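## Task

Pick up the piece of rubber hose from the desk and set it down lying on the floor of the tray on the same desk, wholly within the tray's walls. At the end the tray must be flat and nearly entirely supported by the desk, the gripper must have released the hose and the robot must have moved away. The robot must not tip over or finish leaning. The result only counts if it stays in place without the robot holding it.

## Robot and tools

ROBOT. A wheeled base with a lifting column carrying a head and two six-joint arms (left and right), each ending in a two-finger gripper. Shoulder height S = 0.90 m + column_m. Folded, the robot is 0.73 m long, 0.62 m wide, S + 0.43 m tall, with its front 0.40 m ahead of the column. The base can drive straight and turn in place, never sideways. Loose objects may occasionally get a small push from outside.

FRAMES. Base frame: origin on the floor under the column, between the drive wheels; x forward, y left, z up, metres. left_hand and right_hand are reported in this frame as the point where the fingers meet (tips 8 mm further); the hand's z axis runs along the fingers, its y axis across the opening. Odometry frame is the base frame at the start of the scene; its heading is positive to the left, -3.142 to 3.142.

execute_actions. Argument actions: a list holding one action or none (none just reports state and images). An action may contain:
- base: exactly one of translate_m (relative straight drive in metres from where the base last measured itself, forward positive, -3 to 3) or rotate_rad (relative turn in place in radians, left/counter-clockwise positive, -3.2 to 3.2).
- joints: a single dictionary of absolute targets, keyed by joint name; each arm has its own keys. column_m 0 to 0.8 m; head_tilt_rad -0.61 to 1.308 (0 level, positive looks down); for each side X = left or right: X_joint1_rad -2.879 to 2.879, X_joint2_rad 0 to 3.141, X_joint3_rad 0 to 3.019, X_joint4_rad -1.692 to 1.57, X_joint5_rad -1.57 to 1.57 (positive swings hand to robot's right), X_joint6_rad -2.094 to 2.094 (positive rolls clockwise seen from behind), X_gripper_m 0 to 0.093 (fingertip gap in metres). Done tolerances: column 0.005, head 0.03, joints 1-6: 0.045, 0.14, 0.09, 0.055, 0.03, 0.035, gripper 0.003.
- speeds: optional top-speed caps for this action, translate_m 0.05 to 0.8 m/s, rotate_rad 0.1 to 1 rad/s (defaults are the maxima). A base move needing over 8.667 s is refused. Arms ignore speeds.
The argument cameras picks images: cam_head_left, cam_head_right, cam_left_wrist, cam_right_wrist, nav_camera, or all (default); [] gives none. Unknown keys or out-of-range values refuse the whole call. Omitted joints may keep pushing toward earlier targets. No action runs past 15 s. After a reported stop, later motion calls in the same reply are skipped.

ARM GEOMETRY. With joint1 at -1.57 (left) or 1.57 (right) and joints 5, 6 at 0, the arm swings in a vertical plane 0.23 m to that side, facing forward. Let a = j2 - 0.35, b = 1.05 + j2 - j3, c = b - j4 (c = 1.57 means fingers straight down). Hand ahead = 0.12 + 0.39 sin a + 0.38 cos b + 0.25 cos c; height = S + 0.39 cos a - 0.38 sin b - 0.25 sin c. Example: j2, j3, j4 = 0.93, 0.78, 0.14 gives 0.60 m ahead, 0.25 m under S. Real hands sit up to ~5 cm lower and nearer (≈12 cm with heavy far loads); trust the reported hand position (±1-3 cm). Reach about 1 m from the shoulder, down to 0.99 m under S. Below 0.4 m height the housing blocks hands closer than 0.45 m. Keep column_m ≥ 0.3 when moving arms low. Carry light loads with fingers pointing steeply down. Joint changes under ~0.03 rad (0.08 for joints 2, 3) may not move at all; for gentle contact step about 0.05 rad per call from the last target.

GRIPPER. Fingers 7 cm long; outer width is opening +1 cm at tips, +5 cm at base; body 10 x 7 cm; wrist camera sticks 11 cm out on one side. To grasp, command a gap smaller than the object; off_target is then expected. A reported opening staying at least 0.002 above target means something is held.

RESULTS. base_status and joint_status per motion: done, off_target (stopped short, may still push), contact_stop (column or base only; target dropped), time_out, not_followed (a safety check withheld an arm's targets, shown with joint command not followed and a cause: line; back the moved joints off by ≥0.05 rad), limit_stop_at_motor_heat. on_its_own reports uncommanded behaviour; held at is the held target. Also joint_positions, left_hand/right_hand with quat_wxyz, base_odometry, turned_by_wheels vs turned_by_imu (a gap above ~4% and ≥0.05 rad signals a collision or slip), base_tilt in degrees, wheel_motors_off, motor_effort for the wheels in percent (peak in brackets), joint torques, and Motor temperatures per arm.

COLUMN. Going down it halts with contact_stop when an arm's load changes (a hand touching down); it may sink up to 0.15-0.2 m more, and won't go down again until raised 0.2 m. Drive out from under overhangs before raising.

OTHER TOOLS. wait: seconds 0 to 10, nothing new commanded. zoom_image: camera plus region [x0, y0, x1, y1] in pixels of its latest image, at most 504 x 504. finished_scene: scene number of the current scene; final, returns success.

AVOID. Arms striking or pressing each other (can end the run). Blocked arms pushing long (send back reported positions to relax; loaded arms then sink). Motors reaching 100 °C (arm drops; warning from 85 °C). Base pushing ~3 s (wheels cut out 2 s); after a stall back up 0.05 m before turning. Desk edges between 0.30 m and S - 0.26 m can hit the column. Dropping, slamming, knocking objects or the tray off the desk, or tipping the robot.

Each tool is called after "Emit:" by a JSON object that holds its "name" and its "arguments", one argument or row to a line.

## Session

Emit:
{"name": "execute_actions", "arguments": {
  "actions": [
    {"joints":{"head_tilt_rad":0.6}}
  ]
}}

Scene clock: 0.73 s.
Joint torques (N m, as the arm reports them, + toward a larger angle): left_arm=[-0.26 -5.47 -0.61 -1.44  0.01 -0.02] | right_arm=[ 0.93 -7.72 -0.87 -1.23  0.    0.04]
Motor temperatures (°C, as the motors report them): left_arm=[25 23 27 24 25 25] | right_arm=[24 26 22 23 27 23]
base_odometry: x=+0.000 y=+0.000 heading=+0.000 (m, m, rad; odometry frame)
turned_by_wheels: +0.000 (rad since the last result)
turned_by_imu: +0.000 (rad since the last result)
base_tilt: forward=+0.4 right=-0.6 (deg)
base_status: not commanded
joint_positions: column_m=+0.551 head_tilt_rad=+0.618 left_joint1_rad=-1.562 left_joint2_rad=+0.851 left_joint3_rad=+0.367 left_joint4_rad=-0.956 left_joint5_rad=-0.013 left_joint6_rad=-0.052 left_gripper_m=+0.094 right_joint1_rad=+1.574 right_joint2_rad=+0.892 right_joint3_rad=+0.396 right_joint4_rad=-0.926 right_joint5_rad=+0.021 right_joint6_rad=-0.092 right_gripper_m=+0.095
joint_status: all done
wheel_motors_off: 0
motor_effort: left_wheel=+4(4) right_wheel=+3(3) (%)
left_hand: x=+0.1297 y=+0.2284 z=+1.2590 quat_wxyz=(+0.443, +0.024, -0.896, -0.020) (m; base frame)
right_hand: x=+0.1421 y=-0.2284 z=+1.2473 quat_wxyz=(+0.434, +0.047, -0.900, -0.011) (m; base frame)
pictures: cam_head_left, cam_head_right, cam_left_wrist, cam_right_wrist, nav_camera
Images, in order (width x height): cam_head_left 896x504, cam_head_right 896x504, cam_left_wrist 616x616, cam_right_wrist 616x616, nav_camera 896x504.

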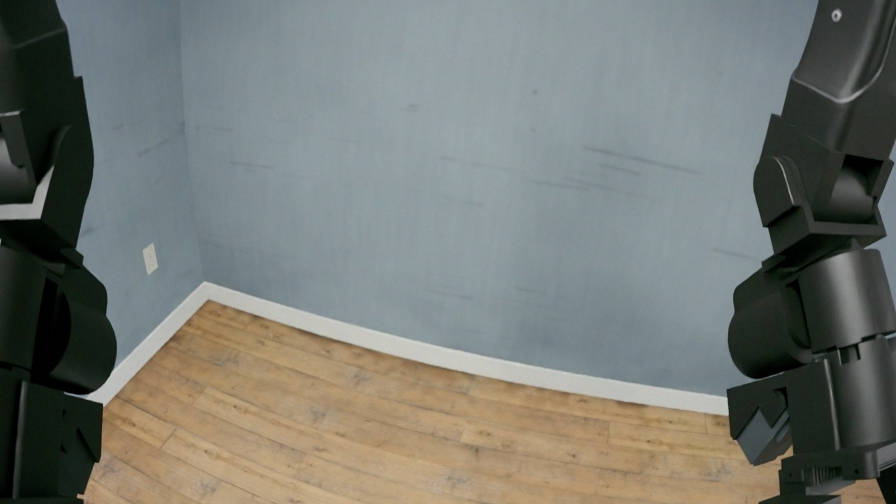

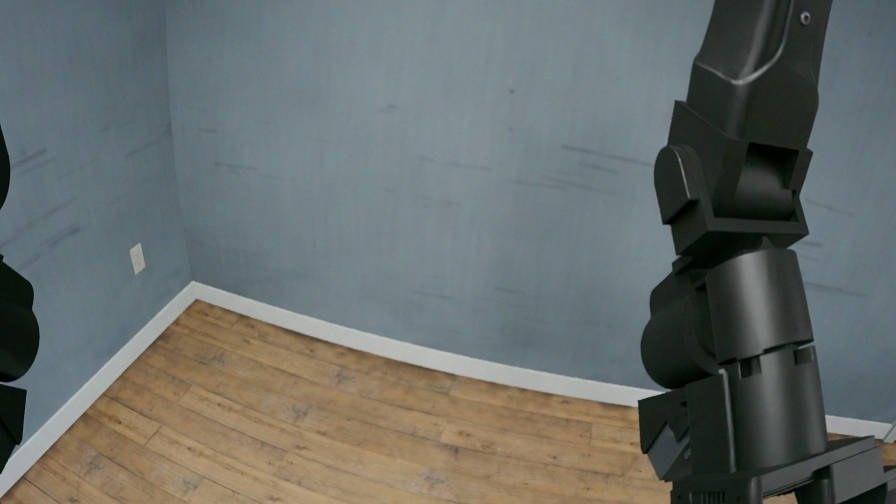

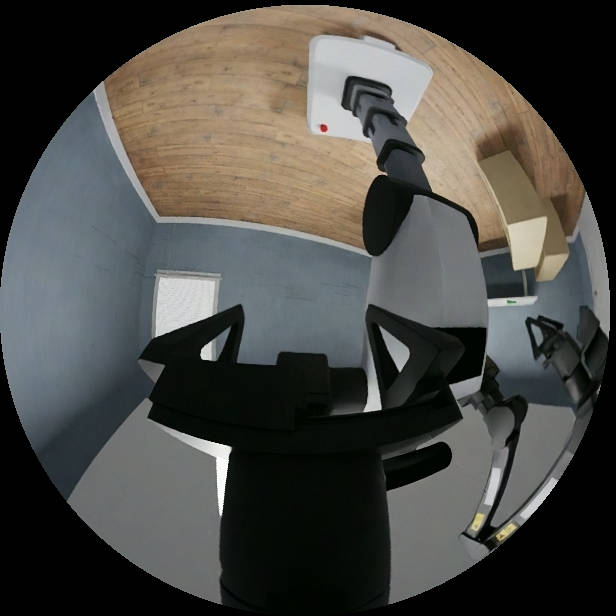

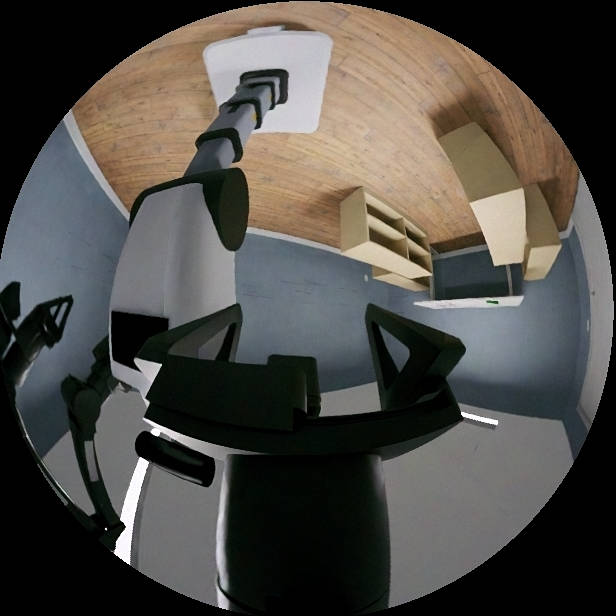

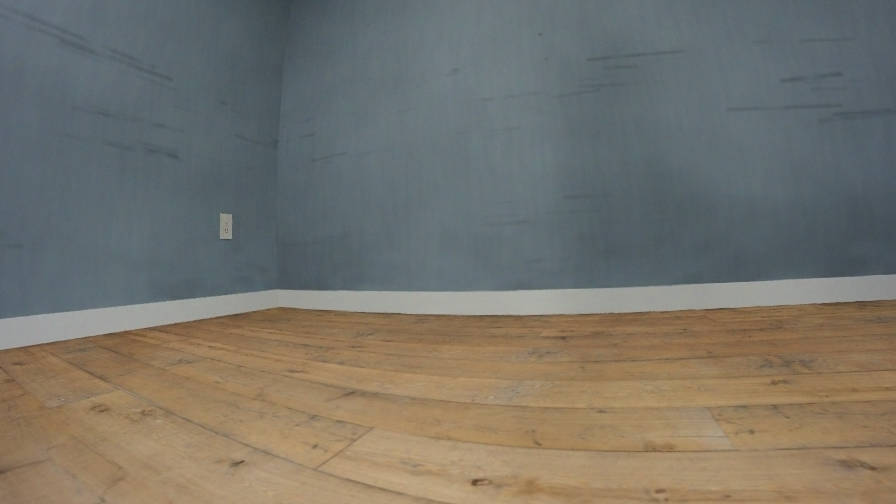

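Back up 0.6 and turn to the corridor.

Emit:
{"name": "execute_actions", "arguments": {
  "actions": [
    {"base":{"translate_m":-0.6}}
  ],
  "cameras": []
}}

Emit:
{"name": "execute_actions", "arguments": {
  "actions": [
    {"base":{"rotate_rad":-1.88}}
  ],
  "cameras": ["cam_head_left","nav_camera"]
}}

Scene clock: 4.40 s.
Joint torques (N m, as the arm reports them, + toward a larger angle): left_arm=[-0.49 -5.83 -0.49 -1.45  0.01  0.  ] | right_arm=[ 0.83 -8.03 -0.45 -1.36  0.02  0.06]
Motor temperatures (°C, as the motors report them): left_arm=[25 23 27 24 25 25] | right_arm=[24 26 22 23 27 23]
base_odometry: x=-0.600 y=+0.000 heading=+0.000 (m, m, rad; odometry frame)
turned_by_wheels: +0.000 (rad since the last result)
turned_by_imu: +0.000 (rad since the last result)
base_tilt: forward=+0.4 right=-0.5 (deg)
base_status: done
joint_positions: column_m=+0.551 head_tilt_rad=+0.617 left_joint1_rad=-1.562 left_joint2_rad=+0.851 left_joint3_rad=+0.364 left_joint4_rad=-0.956 left_joint5_rad=-0.013 left_joint6_rad=-0.052 left_gripper_m=+0.094 right_joint1_rad=+1.574 right_joint2_rad=+0.892 right_joint3_rad=+0.392 right_joint4_rad=-0.926 right_joint5_rad=+0.021 right_joint6_rad=-0.092 right_gripper_m=+0.095
joint_status: not commanded
wheel_motors_off: 0
motor_effort: left_wheel=+0(42) right_wheel=+0(36) (%)
left_hand: x=+0.1285 y=+0.2284 z=+1.2594 quat_wxyz=(+0.444, +0.024, -0.896, -0.020) (m; base frame)
right_hand: x=+0.1399 y=-0.2284 z=+1.2481 quat_wxyz=(+0.436, +0.047, -0.899, -0.011) (m; base frame)
pictures: none
No camera images: the call's "cameras" was empty. Leave "cameras" out to get every camera's image.

Scene clock: 7.60 s.
Joint torques (N m, as the arm reports them, + toward a larger angle): left_arm=[-0.37 -5.62 -0.59 -1.57  0.   -0.01] | right_arm=[ 0.6  -7.7  -0.62 -1.34 -0.02  0.07]
Motor temperatures (°C, as the motors report them): left_arm=[25 23 27 24 25 25] | right_arm=[24 26 22 23 27 23]
base_odometry: x=-0.600 y=+0.000 heading=-1.880 (m, m, rad; odometry frame)
turned_by_wheels: -1.880 (rad since the last result)
turned_by_imu: -1.895 (rad since the last result)
base_tilt: forward=+0.3 right=-0.5 (deg)
base_status: done
joint_positions: column_m=+0.551 head_tilt_rad=+0.617 left_joint1_rad=-1.562 left_joint2_rad=+0.851 left_joint3_rad=+0.367 left_joint4_rad=-0.956 left_joint5_rad=-0.013 left_joint6_rad=-0.052 left_gripper_m=+0.094 right_joint1_rad=+1.574 right_joint2_rad=+0.892 right_joint3_rad=+0.392 right_joint4_rad=-0.926 right_joint5_rad=+0.021 right_joint6_rad=-0.092 right_gripper_m=+0.095
joint_status: not commanded
wheel_motors_off: 0
motor_effort: left_wheel=+1(39) right_wheel=-1(30) (%)
left_hand: x=+0.1297 y=+0.2284 z=+1.2590 quat_wxyz=(+0.443, +0.024, -0.896, -0.020) (m; base frame)
right_hand: x=+0.1399 y=-0.2284 z=+1.2481 quat_wxyz=(+0.436, +0.047, -0.899, -0.011) (m; base frame)
pictures: cam_head_left, nav_camera
Images, in order (width x height): cam_head_left 896x504, nav_camera 896x504.

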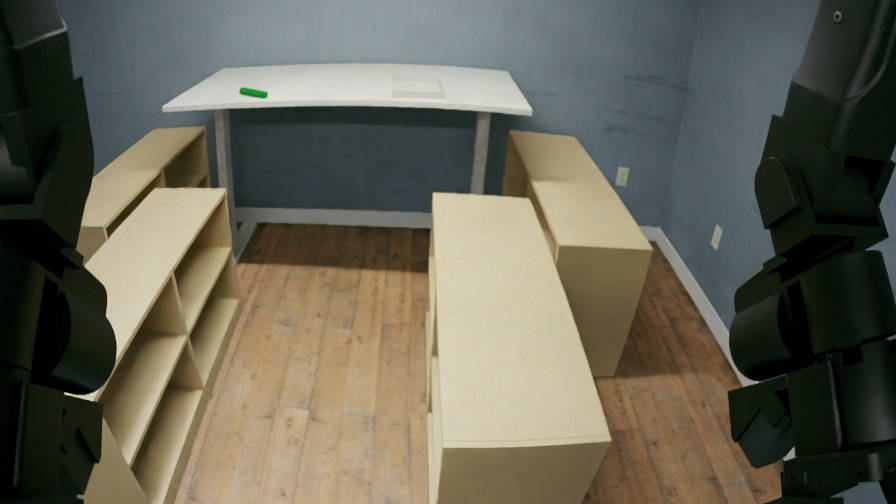

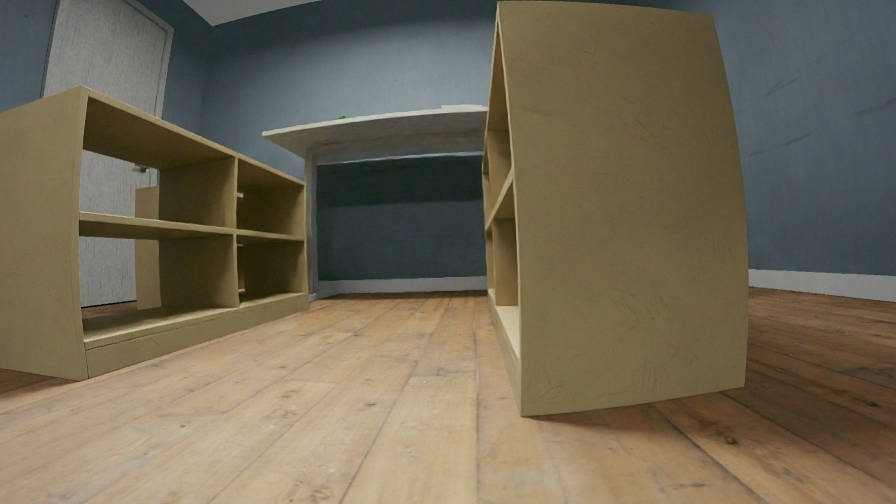

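Overshot; shift left ~0.34.

Emit:
{"name": "execute_actions", "arguments": {
  "actions": [
    {"base":{"rotate_rad":1.0}}
  ],
  "cameras": []
}}

Emit:
{"name": "execute_actions", "arguments": {
  "actions": [
    {"base":{"translate_m":0.4},"joints":{"column_m":0.62}}
  ],
  "cameras": []
}}

Emit:
{"name": "execute_actions", "arguments": {
  "actions": [
    {"base":{"rotate_rad":-1.02}}
  ],
  "cameras": ["cam_head_left","nav_camera"]
}}

Scene clock: 10.73 s.
Joint torques (N m, as the arm reports them, + toward a larger angle): left_arm=[-0.27 -5.34 -0.61 -1.52  0.01  0.01] | right_arm=[ 0.98 -7.79 -0.67 -1.34 -0.01  0.09]
Motor temperatures (°C, as the motors report them): left_arm=[25 23 27 24 25 25] | right_arm=[24 26 22 23 27 23]
base_odometry: x=-0.600 y=+0.000 heading=-0.880 (m, m, rad; odometry frame)
turned_by_wheels: +0.999 (rad since the last result)
turned_by_imu: +1.008 (rad since the last result)
base_tilt: forward=+0.3 right=-0.6 (deg)
base_status: done
joint_positions: column_m=+0.551 head_tilt_rad=+0.617 left_joint1_rad=-1.562 left_joint2_rad=+0.851 left_joint3_rad=+0.367 left_joint4_rad=-0.956 left_joint5_rad=-0.013 left_joint6_rad=-0.052 left_gripper_m=+0.094 right_joint1_rad=+1.574 right_joint2_rad=+0.892 right_joint3_rad=+0.392 right_joint4_rad=-0.926 right_joint5_rad=+0.021 right_joint6_rad=-0.092 right_gripper_m=+0.095
joint_status: not commanded
wheel_motors_off: 0
motor_effort: left_wheel=-2(23) right_wheel=+1(16) (%)
left_hand: x=+0.1297 y=+0.2284 z=+1.2590 quat_wxyz=(+0.443, +0.024, -0.896, -0.020) (m; base frame)
right_hand: x=+0.1399 y=-0.2284 z=+1.2481 quat_wxyz=(+0.436, +0.047, -0.899, -0.011) (m; base frame)
pictures: none
No camera images: the call's "cameras" was empty. Leave "cameras" out to get every camera's image.

Scene clock: 13.13 s.
Joint torques (N m, as the arm reports them, + toward a larger angle): left_arm=[-0.28 -5.84 -0.8  -1.54 -0.03 -0.01] | right_arm=[ 0.97 -7.55 -0.73 -1.35  0.01  0.07]
Motor temperatures (°C, as the motors report them): left_arm=[25 23 27 24 25 25] | right_arm=[24 26 22 23 27 23]
base_odometry: x=-0.345 y=-0.308 heading=-0.881 (m, m, rad; odometry frame)
turned_by_wheels: -0.001 (rad since the last result)
turned_by_imu: -0.001 (rad since the last result)
base_tilt: forward=+0.2 right=-0.5 (deg)
base_status: done
joint_positions: column_m=+0.620 head_tilt_rad=+0.617 left_joint1_rad=-1.562 left_joint2_rad=+0.851 left_joint3_rad=+0.368 left_joint4_rad=-0.956 left_joint5_rad=-0.013 left_joint6_rad=-0.052 left_gripper_m=+0.094 right_joint1_rad=+1.574 right_joint2_rad=+0.892 right_joint3_rad=+0.397 right_joint4_rad=-0.926 right_joint5_rad=+0.021 right_joint6_rad=-0.092 right_gripper_m=+0.095
joint_status: all done
wheel_motors_off: 0
motor_effort: left_wheel=-1(37) right_wheel=+1(39) (%)
left_hand: x=+0.1305 y=+0.2284 z=+1.3277 quat_wxyz=(+0.442, +0.024, -0.897, -0.020) (m; base frame)
right_hand: x=+0.1424 y=-0.2284 z=+1.3162 quat_wxyz=(+0.434, +0.047, -0.900, -0.011) (m; base frame)
pictures: none
No camera images: the call's "cameras" was empty. Leave "cameras" out to get every camera's image.

Scene clock: 15.47 s.
Joint torques (N m, as the arm reports them, + toward a larger angle): left_arm=[-0.11 -5.41 -0.64 -1.49 -0.01  0.01] | right_arm=[ 0.65 -7.97 -0.77 -1.38  0.02  0.05]
Motor temperatures (°C, as the motors report them): left_arm=[25 23 27 24 25 25] | right_arm=[24 26 22 23 27 23]
base_odometry: x=-0.345 y=-0.308 heading=-1.900 (m, m, rad; odometry frame)
turned_by_wheels: -1.020 (rad since the last result)
turned_by_imu: -1.027 (rad since the last result)
base_tilt: forward=+0.3 right=-0.5 (deg)
base_status: done
joint_positions: column_m=+0.620 head_tilt_rad=+0.617 left_joint1_rad=-1.562 left_joint2_rad=+0.851 left_joint3_rad=+0.368 left_joint4_rad=-0.956 left_joint5_rad=-0.013 left_joint6_rad=-0.052 left_gripper_m=+0.094 right_joint1_rad=+1.574 right_joint2_rad=+0.892 right_joint3_rad=+0.397 right_joint4_rad=-0.926 right_joint5_rad=+0.021 right_joint6_rad=-0.092 right_gripper_m=+0.095
joint_status: not commanded
wheel_motors_off: 0
motor_effort: left_wheel=+1(25) right_wheel=-1(36) (%)
left_hand: x=+0.1305 y=+0.2284 z=+1.3277 quat_wxyz=(+0.442, +0.024, -0.897, -0.020) (m; base frame)
right_hand: x=+0.1424 y=-0.2284 z=+1.3162 quat_wxyz=(+0.434, +0.047, -0.900, -0.011) (m; base frame)
pictures: cam_head_left, nav_camera
Images, in order (width x height): cam_head_left 896x504, nav_camera 896x504.

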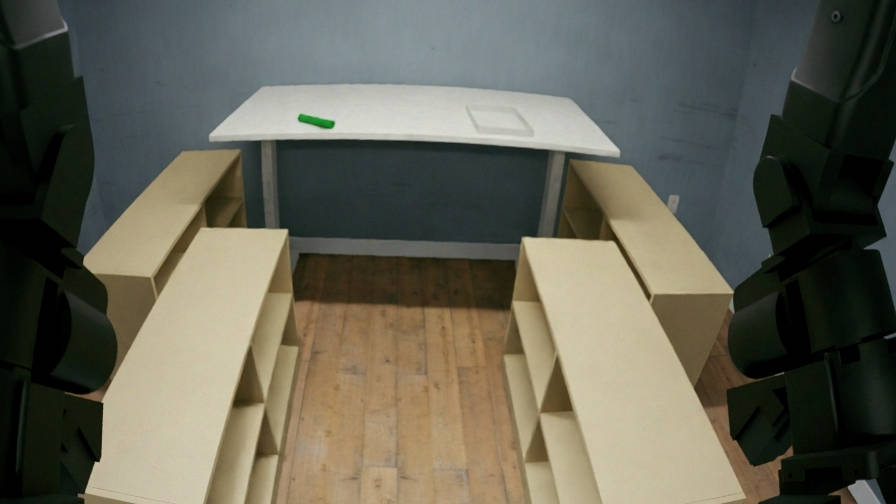

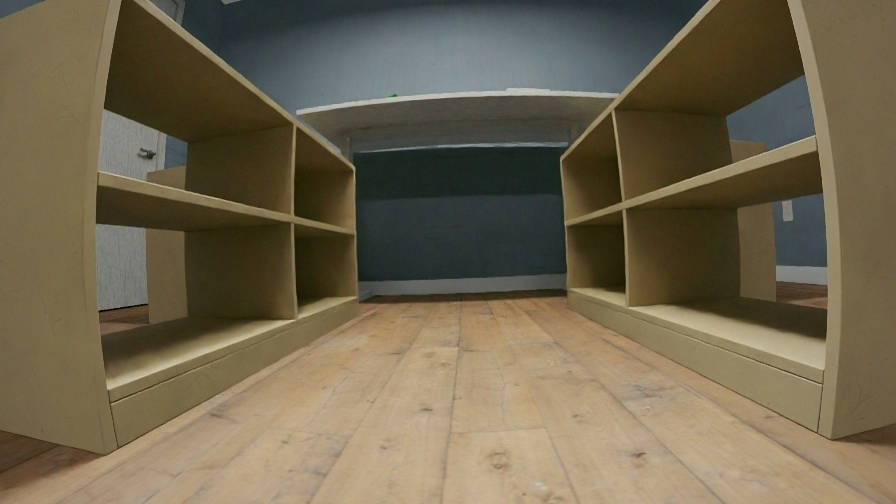

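Emit:
{"name": "execute_actions", "arguments": {
  "actions": [
    {"base":{"translate_m":1.48},"joints":{"head_tilt_rad":0.9,"left_joint2_rad":0.93,"left_joint3_rad":0.98,"left_joint4_rad":-0.57,"left_joint6_rad":0}}
  ],
  "cameras": ["cam_head_right","cam_left_wrist"]
}}

Scene clock: 20.47 s.
Joint torques (N m, as the arm reports them, + toward a larger angle): left_arm=[ -0.62 -13.22   5.61   0.34   0.01   0.07] | right_arm=[ 0.02 -7.88 -0.74 -1.3  -0.02  0.07]
Motor temperatures (°C, as the motors report them): left_arm=[25 23 27 24 25 25] | right_arm=[24 26 22 23 27 23]
base_odometry: x=-0.825 y=-1.709 heading=-1.901 (m, m, rad; odometry frame)
turned_by_wheels: +0.000 (rad since the last result)
turned_by_imu: -0.003 (rad since the last result)
base_tilt: forward=+0.2 right=-0.6 (deg)
base_status: done
joint_positions: column_m=+0.620 head_tilt_rad=+0.902 left_joint1_rad=-1.562 left_joint2_rad=+0.933 left_joint3_rad=+0.968 left_joint4_rad=-0.568 left_joint5_rad=-0.013 left_joint6_rad=-0.008 left_gripper_m=+0.094 right_joint1_rad=+1.574 right_joint2_rad=+0.892 right_joint3_rad=+0.395 right_joint4_rad=-0.926 right_joint5_rad=+0.021 right_joint6_rad=-0.092 right_gripper_m=+0.095
joint_status: all done
wheel_motors_off: 0
motor_effort: left_wheel=+0(45) right_wheel=+0(39) (%)
left_hand: x=+0.5368 y=+0.2306 z=+1.2726 quat_wxyz=(+0.005, +0.006, -1.000, -0.010) (m; base frame)
right_hand: x=+0.1413 y=-0.2284 z=+1.3165 quat_wxyz=(+0.435, +0.047, -0.899, -0.011) (m; base frame)
pictures: cam_head_right, cam_left_wrist
Images, in order (width x height): cam_head_right 896x504, cam_left_wrist 616x616.

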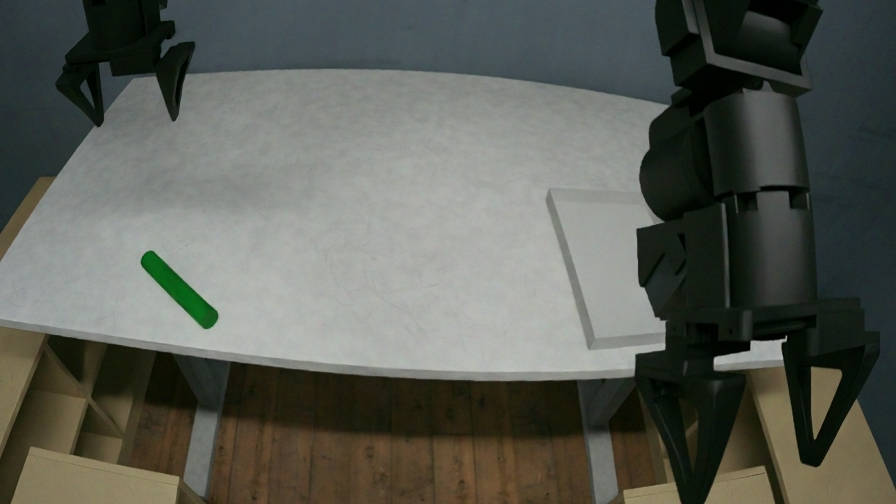

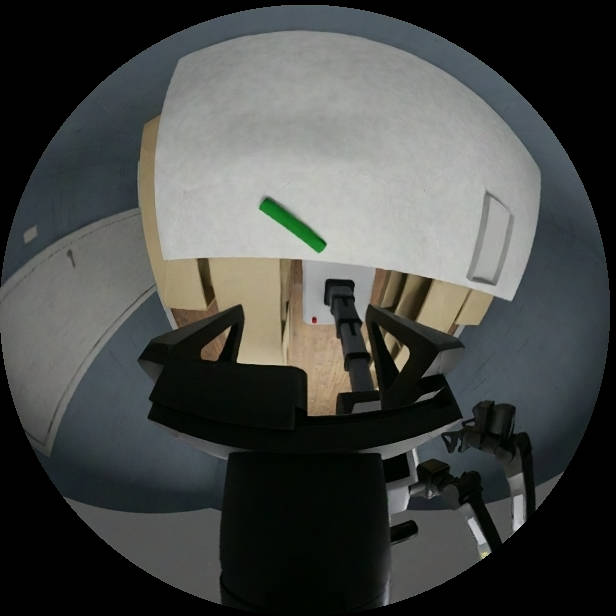

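Emit:
{"name": "execute_actions", "arguments": {
  "actions": [
    {"base":{"rotate_rad":0.045},"joints":{"column_m":0.42,"left_joint6_rad":-0.85}}
  ],
  "cameras": ["cam_head_right","cam_left_wrist"]
}}

Scene clock: 24.13 s.
Joint torques (N m, as the arm reports them, + toward a larger angle): left_arm=[  0.02 -13.16   5.59   0.38  -0.09  -0.05] | right_arm=[ 0.26 -7.89 -0.6  -1.18 -0.03  0.03]
Motor temperatures (°C, as the motors report them): left_arm=[25 24 27 24 25 25] | right_arm=[24 26 22 23 27 23]
base_odometry: x=-0.825 y=-1.709 heading=-1.857 (m, m, rad; odometry frame)
turned_by_wheels: +0.044 (rad since the last result)
turned_by_imu: +0.044 (rad since the last result)
base_tilt: forward=+0.3 right=-0.6 (deg)
base_status: done
joint_positions: column_m=+0.420 head_tilt_rad=+0.902 left_joint1_rad=-1.563 left_joint2_rad=+0.933 left_joint3_rad=+0.968 left_joint4_rad=-0.568 left_joint5_rad=-0.013 left_joint6_rad=-0.840 left_gripper_m=+0.094 right_joint1_rad=+1.574 right_joint2_rad=+0.892 right_joint3_rad=+0.395 right_joint4_rad=-0.926 right_joint5_rad=+0.021 right_joint6_rad=-0.092 right_gripper_m=+0.095
joint_status: all done
wheel_motors_off: 0
motor_effort: left_wheel=-2(31) right_wheel=+2(28) (%)
left_hand: x=+0.5368 y=+0.2304 z=+1.0726 quat_wxyz=(+0.001, +0.410, -0.912, -0.011) (m; base frame)
right_hand: x=+0.1413 y=-0.2284 z=+1.1166 quat_wxyz=(+0.435, +0.047, -0.899, -0.011) (m; base frame)
pictures: cam_head_right, cam_left_wrist
Images, in order (width x height): cam_head_right 896x504, cam_left_wrist 616x616.

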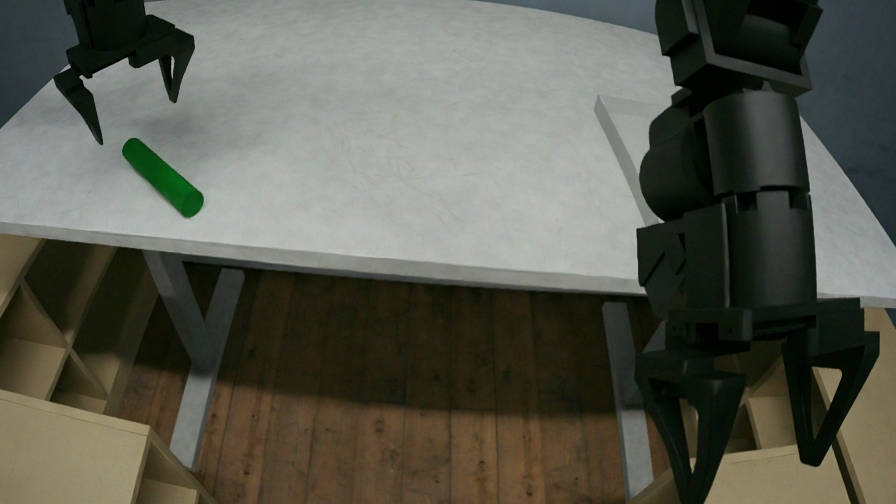

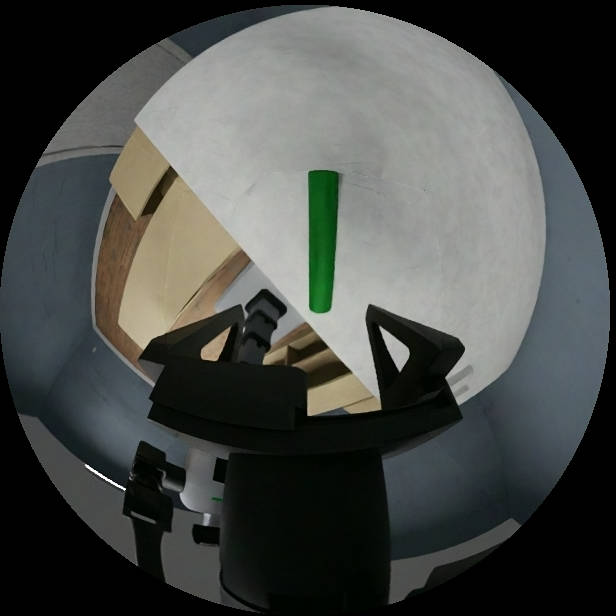

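Emit:
{"name": "execute_actions", "arguments": {
  "actions": [
    {"base":{"translate_m":0.02},"joints":{"column_m":0.36}}
  ],
  "cameras": ["cam_head_right","cam_left_wrist"]
}}

Scene clock: 26.57 s.
Joint torques (N m, as the arm reports them, + toward a larger angle): left_arm=[ -0.12 -13.     5.23   0.36  -0.08  -0.08] | right_arm=[ 0.82 -8.08 -0.6  -1.32  0.02  0.09]
Motor temperatures (°C, as the motors report them): left_arm=[25 24 27 24 25 25] | right_arm=[24 26 22 23 27 23]
base_odometry: x=-0.830 y=-1.728 heading=-1.856 (m, m, rad; odometry frame)
turned_by_wheels: +0.001 (rad since the last result)
turned_by_imu: +0.000 (rad since the last result)
base_tilt: forward=+0.3 right=-0.5 (deg)
base_status: done
joint_positions: column_m=+0.360 head_tilt_rad=+0.902 left_joint1_rad=-1.563 left_joint2_rad=+0.932 left_joint3_rad=+0.970 left_joint4_rad=-0.568 left_joint5_rad=-0.013 left_joint6_rad=-0.841 left_gripper_m=+0.094 right_joint1_rad=+1.574 right_joint2_rad=+0.891 right_joint3_rad=+0.395 right_joint4_rad=-0.926 right_joint5_rad=+0.021 right_joint6_rad=-0.092 right_gripper_m=+0.095
joint_status: all done
wheel_motors_off: 0
motor_effort: left_wheel=+1(46) right_wheel=+0(30) (%)
left_hand: x=+0.5385 y=+0.2304 z=+1.0138 quat_wxyz=(-0.001, +0.410, -0.912, -0.010) (m; base frame)
right_hand: x=+0.1416 y=-0.2284 z=+1.0565 quat_wxyz=(+0.434, +0.047, -0.899, -0.011) (m; base frame)
pictures: cam_head_right, cam_left_wrist
Images, in order (width x height): cam_head_right 896x504, cam_left_wrist 616x616.

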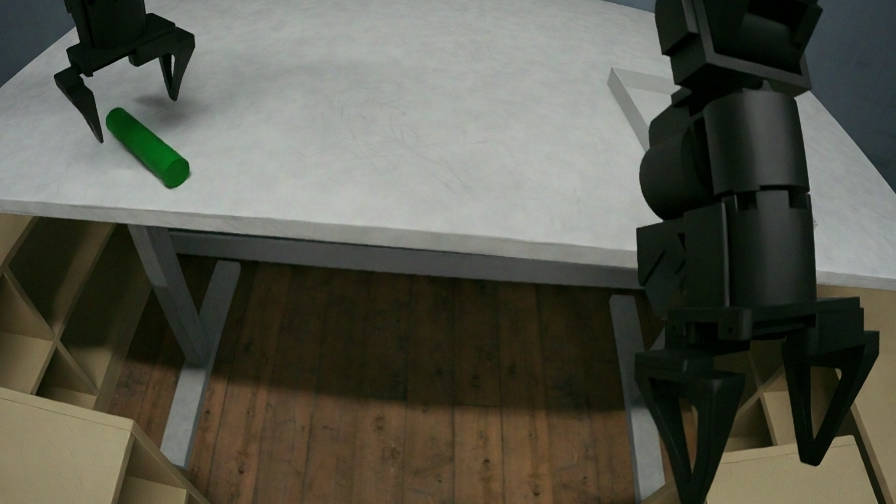

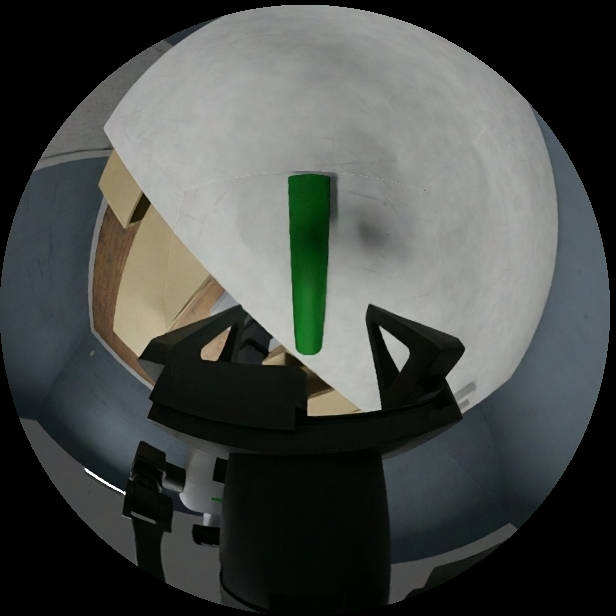

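Seems the same desk height.

Emit:
{"name": "execute_actions", "arguments": {
  "actions": [
    {"joints":{"column_m":0.322}}
  ],
  "cameras": ["cam_head_right"]
}}

Emit:
{"name": "execute_actions", "arguments": {
  "actions": [
    {"joints":{"left_gripper_m":0.01}}
  ],
  "cameras": []
}}

Emit:
{"name": "execute_actions", "arguments": {
  "actions": [
    {"joints":{"column_m":0.46}}
  ],
  "cameras": ["cam_head_right"]
}}

Scene clock: 28.50 s.
Joint torques (N m, as the arm reports them, + toward a larger angle): left_arm=[ -0.35 -12.86   5.34   0.34  -0.06  -0.1 ] | right_arm=[ 0.42 -7.5  -0.68 -1.31 -0.02  0.07]
Motor temperatures (°C, as the motors report them): left_arm=[25 24 28 24 25 25] | right_arm=[24 26 22 23 27 23]
base_odometry: x=-0.830 y=-1.728 heading=-1.856 (m, m, rad; odometry frame)
turned_by_wheels: +0.000 (rad since the last result)
turned_by_imu: +0.000 (rad since the last result)
base_tilt: forward=+0.3 right=-0.4 (deg)
base_status: not commanded
joint_positions: column_m=+0.322 head_tilt_rad=+0.902 left_joint1_rad=-1.563 left_joint2_rad=+0.932 left_joint3_rad=+0.970 left_joint4_rad=-0.568 left_joint5_rad=-0.013 left_joint6_rad=-0.841 left_gripper_m=+0.094 right_joint1_rad=+1.574 right_joint2_rad=+0.891 right_joint3_rad=+0.395 right_joint4_rad=-0.926 right_joint5_rad=+0.021 right_joint6_rad=-0.092 right_gripper_m=+0.095
joint_status: all done
wheel_motors_off: 0
motor_effort: left_wheel=+1(1) right_wheel=+1(1) (%)
left_hand: x=+0.5385 y=+0.2304 z=+0.9757 quat_wxyz=(-0.001, +0.410, -0.912, -0.010) (m; base frame)
right_hand: x=+0.1416 y=-0.2284 z=+1.0185 quat_wxyz=(+0.434, +0.047, -0.899, -0.011) (m; base frame)
pictures: cam_head_right
Images, in order (width x height): cam_head_right 896x504.

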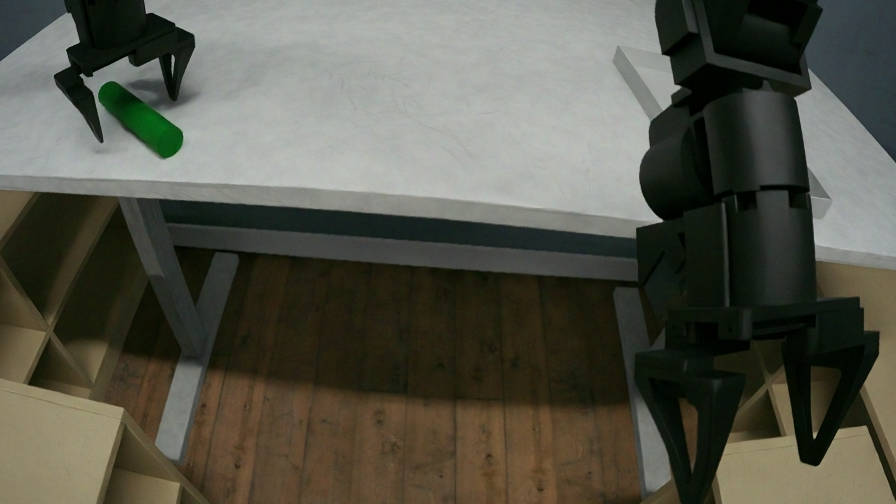

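Scene clock: 29.20 s.
Joint torques (N m, as the arm reports them, + toward a larger angle): left_arm=[ -0.07 -13.06   5.33   0.4   -0.14  -0.08] | right_arm=[ 1.13 -7.6  -0.73 -1.21  0.01  0.02]
Motor temperatures (°C, as the motors report them): left_arm=[25 24 28 24 25 25] | right_arm=[24 26 22 23 27 23]
base_odometry: x=-0.830 y=-1.728 heading=-1.856 (m, m, rad; odometry frame)
turned_by_wheels: +0.000 (rad since the last result)
turned_by_imu: +0.000 (rad since the last result)
base_tilt: forward=+0.2 right=-0.4 (deg)
base_status: not commanded
joint_positions: column_m=+0.322 head_tilt_rad=+0.902 left_joint1_rad=-1.563 left_joint2_rad=+0.930 left_joint3_rad=+0.970 left_joint4_rad=-0.568 left_joint5_rad=-0.011 left_joint6_rad=-0.841 left_gripper_m=+0.021 right_joint1_rad=+1.574 right_joint2_rad=+0.891 right_joint3_rad=+0.395 right_joint4_rad=-0.926 right_joint5_rad=+0.021 right_joint6_rad=-0.092 right_gripper_m=+0.095
joint_status: left_gripper_m off_target (ended at +0.021, target +0.010)
wheel_motors_off: 0
motor_effort: left_wheel=+1(1) right_wheel=+1(1) (%)
left_hand: x=+0.5391 y=+0.2301 z=+0.9767 quat_wxyz=(-0.002, +0.410, -0.912, -0.009) (m; base frame)
right_hand: x=+0.1416 y=-0.2284 z=+1.0185 quat_wxyz=(+0.434, +0.047, -0.899, -0.011) (m; base frame)
pictures: none
No camera images: the call's "cameras" was empty. Leave "cameras" out to get every camera's image.

Scene clock: 31.57 s.
Joint torques (N m, as the arm reports them, + toward a larger angle): left_arm=[ -0.35 -12.82   5.4    0.33  -0.15  -0.08] | right_arm=[ 0.79 -7.15 -0.76 -1.28  0.06  0.06]
Motor temperatures (°C, as the motors report them): left_arm=[25 24 28 24 25 25] | right_arm=[24 26 22 23 27 23]
base_odometry: x=-0.830 y=-1.728 heading=-1.856 (m, m, rad; odometry frame)
turned_by_wheels: +0.000 (rad since the last result)
turned_by_imu: +0.000 (rad since the last result)
base_tilt: forward=+0.3 right=-0.5 (deg)
base_status: not commanded
joint_positions: column_m=+0.460 head_tilt_rad=+0.902 left_joint1_rad=-1.563 left_joint2_rad=+0.930 left_joint3_rad=+0.970 left_joint4_rad=-0.568 left_joint5_rad=-0.011 left_joint6_rad=-0.841 left_gripper_m=+0.021 right_joint1_rad=+1.574 right_joint2_rad=+0.891 right_joint3_rad=+0.395 right_joint4_rad=-0.926 right_joint5_rad=+0.021 right_joint6_rad=-0.092 right_gripper_m=+0.095
joint_status: all done
wheel_motors_off: 0
motor_effort: left_wheel=+1(1) right_wheel=+0(1) (%)
left_hand: x=+0.5391 y=+0.2301 z=+1.1146 quat_wxyz=(-0.002, +0.410, -0.912, -0.009) (m; base frame)
right_hand: x=+0.1416 y=-0.2284 z=+1.1564 quat_wxyz=(+0.434, +0.047, -0.899, -0.011) (m; base frame)
pictures: cam_head_right
Images, in order (width x height): cam_head_right 896x504.

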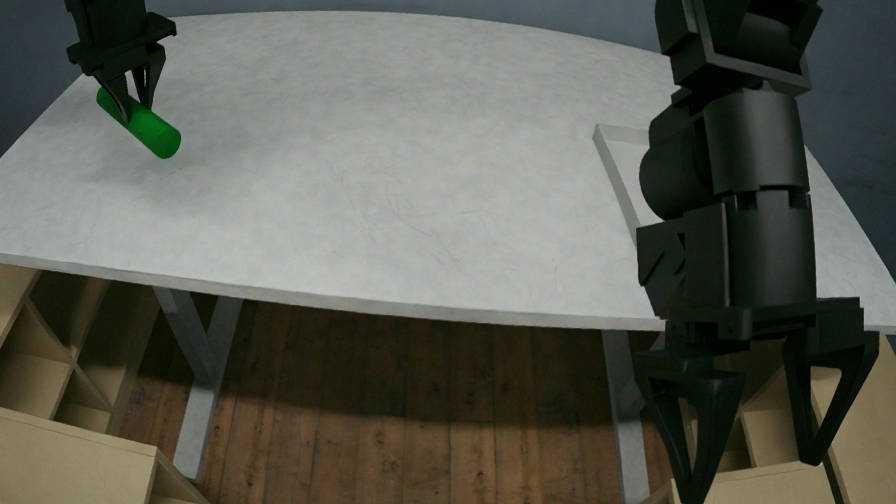

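Emit:
{"name": "execute_actions", "arguments": {
  "actions": [
    {"base":{"translate_m":0.16},"speeds":{"translate_m":0.2},"joints":{"left_joint1_rad":-1.75,"left_joint5_rad":-0.15,"left_joint6_rad":-1.1}}
  ],
  "cameras": []
}}

Emit:
{"name": "execute_actions", "arguments": {
  "actions": [
    {"base":{"rotate_rad":-1.0},"speeds":{"rotate_rad":0.4}}
  ],
  "cameras": ["cam_head_right","cam_left_wrist"]
}}

Scene clock: 34.87 s.
Joint torques (N m, as the arm reports them, + toward a larger angle): left_arm=[ -0.73 -12.52   5.61   0.32  -0.25  -0.1 ] | right_arm=[ 0.53 -7.54 -0.75 -1.37 -0.02  0.04]
Motor temperatures (°C, as the motors report them): left_arm=[25 24 28 24 25 25] | right_arm=[24 26 22 23 27 23]
base_odometry: x=-0.875 y=-1.881 heading=-1.856 (m, m, rad; odometry frame)
turned_by_wheels: +0.001 (rad since the last result)
turned_by_imu: +0.000 (rad since the last result)
base_tilt: forward=+0.3 right=-0.4 (deg)
base_status: done
joint_positions: column_m=+0.460 head_tilt_rad=+0.902 left_joint1_rad=-1.758 left_joint2_rad=+0.930 left_joint3_rad=+0.968 left_joint4_rad=-0.568 left_joint5_rad=-0.146 left_joint6_rad=-1.090 left_gripper_m=+0.021 right_joint1_rad=+1.574 right_joint2_rad=+0.891 right_joint3_rad=+0.395 right_joint4_rad=-0.926 right_joint5_rad=+0.021 right_joint6_rad=-0.092 right_gripper_m=+0.095
joint_status: all done
wheel_motors_off: 0
motor_effort: left_wheel=+1(41) right_wheel=+0(27) (%)
left_hand: x=+0.5364 y=+0.1669 z=+1.1187 quat_wxyz=(+0.004, +0.478, -0.878, +0.007) (m; base frame)
right_hand: x=+0.1416 y=-0.2284 z=+1.1564 quat_wxyz=(+0.434, +0.047, -0.899, -0.011) (m; base frame)
pictures: none
No camera images: the call's "cameras" was empty. Leave "cameras" out to get every camera's image.

Scene clock: 38.23 s.
Joint torques (N m, as the arm reports them, + toward a larger angle): left_arm=[ -1.01 -12.67   5.52   0.37  -0.19  -0.07] | right_arm=[ 0.84 -7.14 -0.6  -1.21  0.    0.03]
Motor temperatures (°C, as the motors report them): left_arm=[25 24 28 24 25 25] | right_arm=[24 26 22 23 27 23]
base_odometry: x=-0.876 y=-1.882 heading=-2.853 (m, m, rad; odometry frame)
turned_by_wheels: -0.998 (rad since the last result)
turned_by_imu: -0.865 (rad since the last result)
base_tilt: forward=+0.3 right=-0.5 (deg)
base_status: done
joint_positions: column_m=+0.460 head_tilt_rad=+0.902 left_joint1_rad=-1.756 left_joint2_rad=+0.930 left_joint3_rad=+0.969 left_joint4_rad=-0.568 left_joint5_rad=-0.147 left_joint6_rad=-1.090 left_gripper_m=+0.021 right_joint1_rad=+1.574 right_joint2_rad=+0.891 right_joint3_rad=+0.393 right_joint4_rad=-0.927 right_joint5_rad=+0.021 right_joint6_rad=-0.092 right_gripper_m=+0.095
joint_status: not commanded
wheel_motors_off: 0
motor_effort: left_wheel=+0(53) right_wheel=+0(68) (%)
left_hand: x=+0.5366 y=+0.1681 z=+1.1185 quat_wxyz=(+0.003, +0.478, -0.878, +0.006) (m; base frame)
right_hand: x=+0.1406 y=-0.2284 z=+1.1569 quat_wxyz=(+0.435, +0.047, -0.899, -0.011) (m; base frame)
pictures: cam_head_right, cam_left_wrist
Images, in order (width x height): cam_head_right 896x504, cam_left_wrist 616x616.

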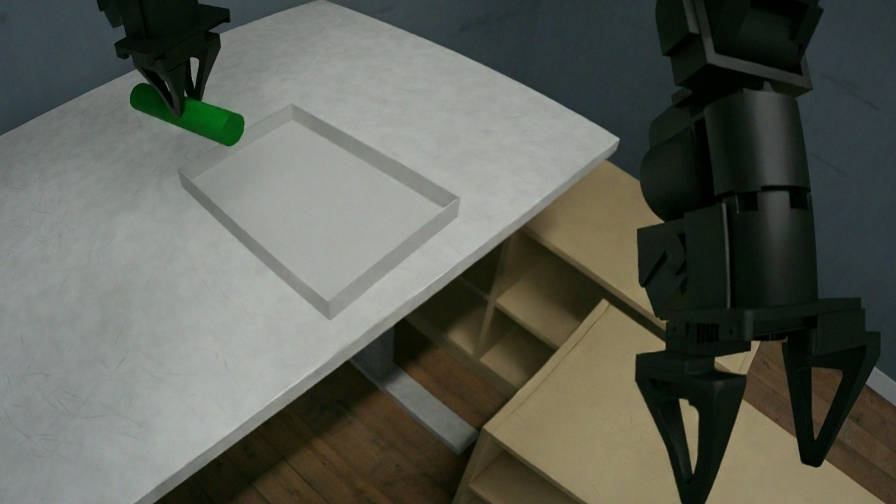

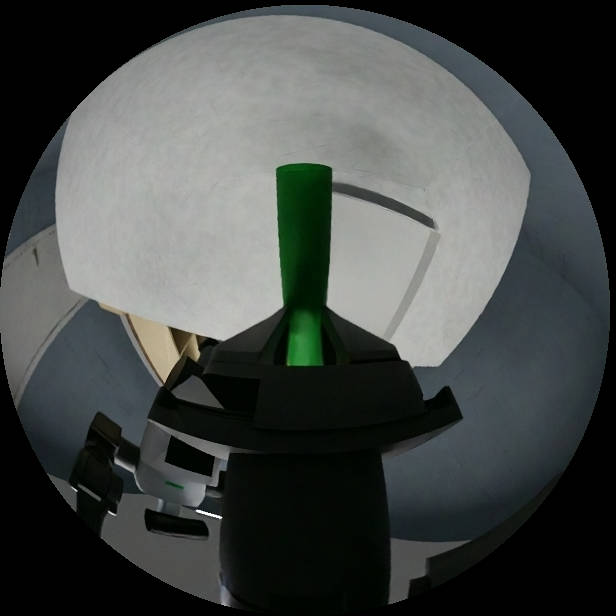

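Emit:
{"name": "execute_actions", "arguments": {
  "actions": [
    {"joints":{"left_joint1_rad":-2.07,"left_joint5_rad":-0.42,"left_joint6_rad":-1.0,"column_m":0.4}}
  ],
  "cameras": ["cam_head_right","cam_left_wrist"]
}}

Scene clock: 40.20 s.
Joint torques (N m, as the arm reports them, + toward a larger angle): left_arm=[ -1.93 -11.43   5.52   0.32  -0.24   0.12] | right_arm=[ 0.08 -7.58 -0.69 -1.39 -0.02  0.05]
Motor temperatures (°C, as the motors report them): left_arm=[25 24 28 24 25 25] | right_arm=[24 26 22 23 27 23]
base_odometry: x=-0.876 y=-1.882 heading=-2.853 (m, m, rad; odometry frame)
turned_by_wheels: +0.000 (rad since the last result)
turned_by_imu: +0.000 (rad since the last result)
base_tilt: forward=+0.2 right=-0.6 (deg)
base_status: not commanded
joint_positions: column_m=+0.400 head_tilt_rad=+0.902 left_joint1_rad=-2.078 left_joint2_rad=+0.930 left_joint3_rad=+0.969 left_joint4_rad=-0.568 left_joint5_rad=-0.416 left_joint6_rad=-1.009 left_gripper_m=+0.021 right_joint1_rad=+1.574 right_joint2_rad=+0.891 right_joint3_rad=+0.393 right_joint4_rad=-0.927 right_joint5_rad=+0.021 right_joint6_rad=-0.092 right_gripper_m=+0.095
joint_status: all done
wheel_motors_off: 0
motor_effort: left_wheel=+0(1) right_wheel=-2(2) (%)
left_hand: x=+0.5278 y=+0.0759 z=+1.0868 quat_wxyz=(-0.014, +0.371, -0.928, +0.022) (m; base frame)
right_hand: x=+0.1406 y=-0.2284 z=+1.0970 quat_wxyz=(+0.435, +0.047, -0.899, -0.011) (m; base frame)
pictures: cam_head_right, cam_left_wrist
Images, in order (width x height): cam_head_right 896x504, cam_left_wrist 616x616.

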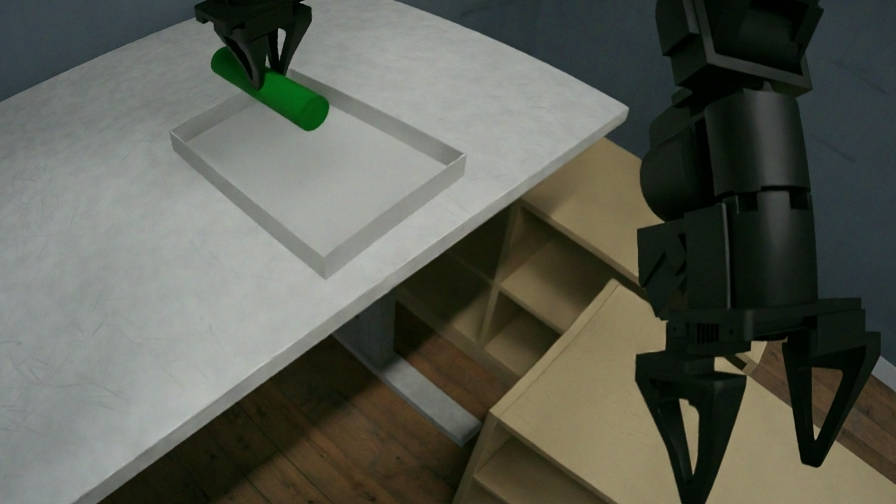

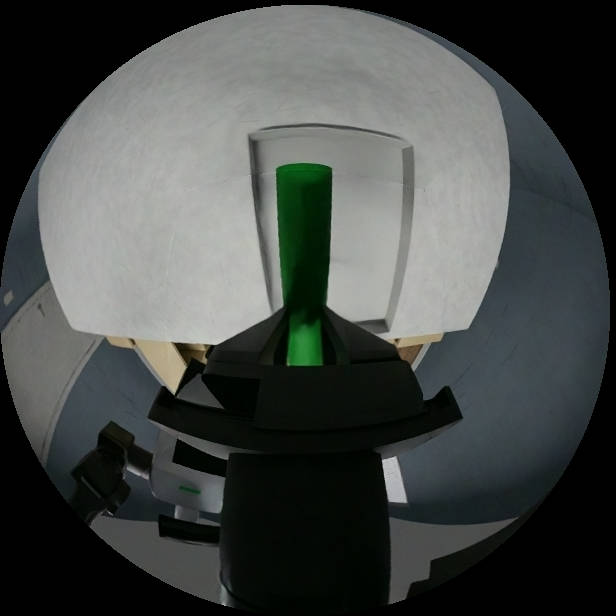

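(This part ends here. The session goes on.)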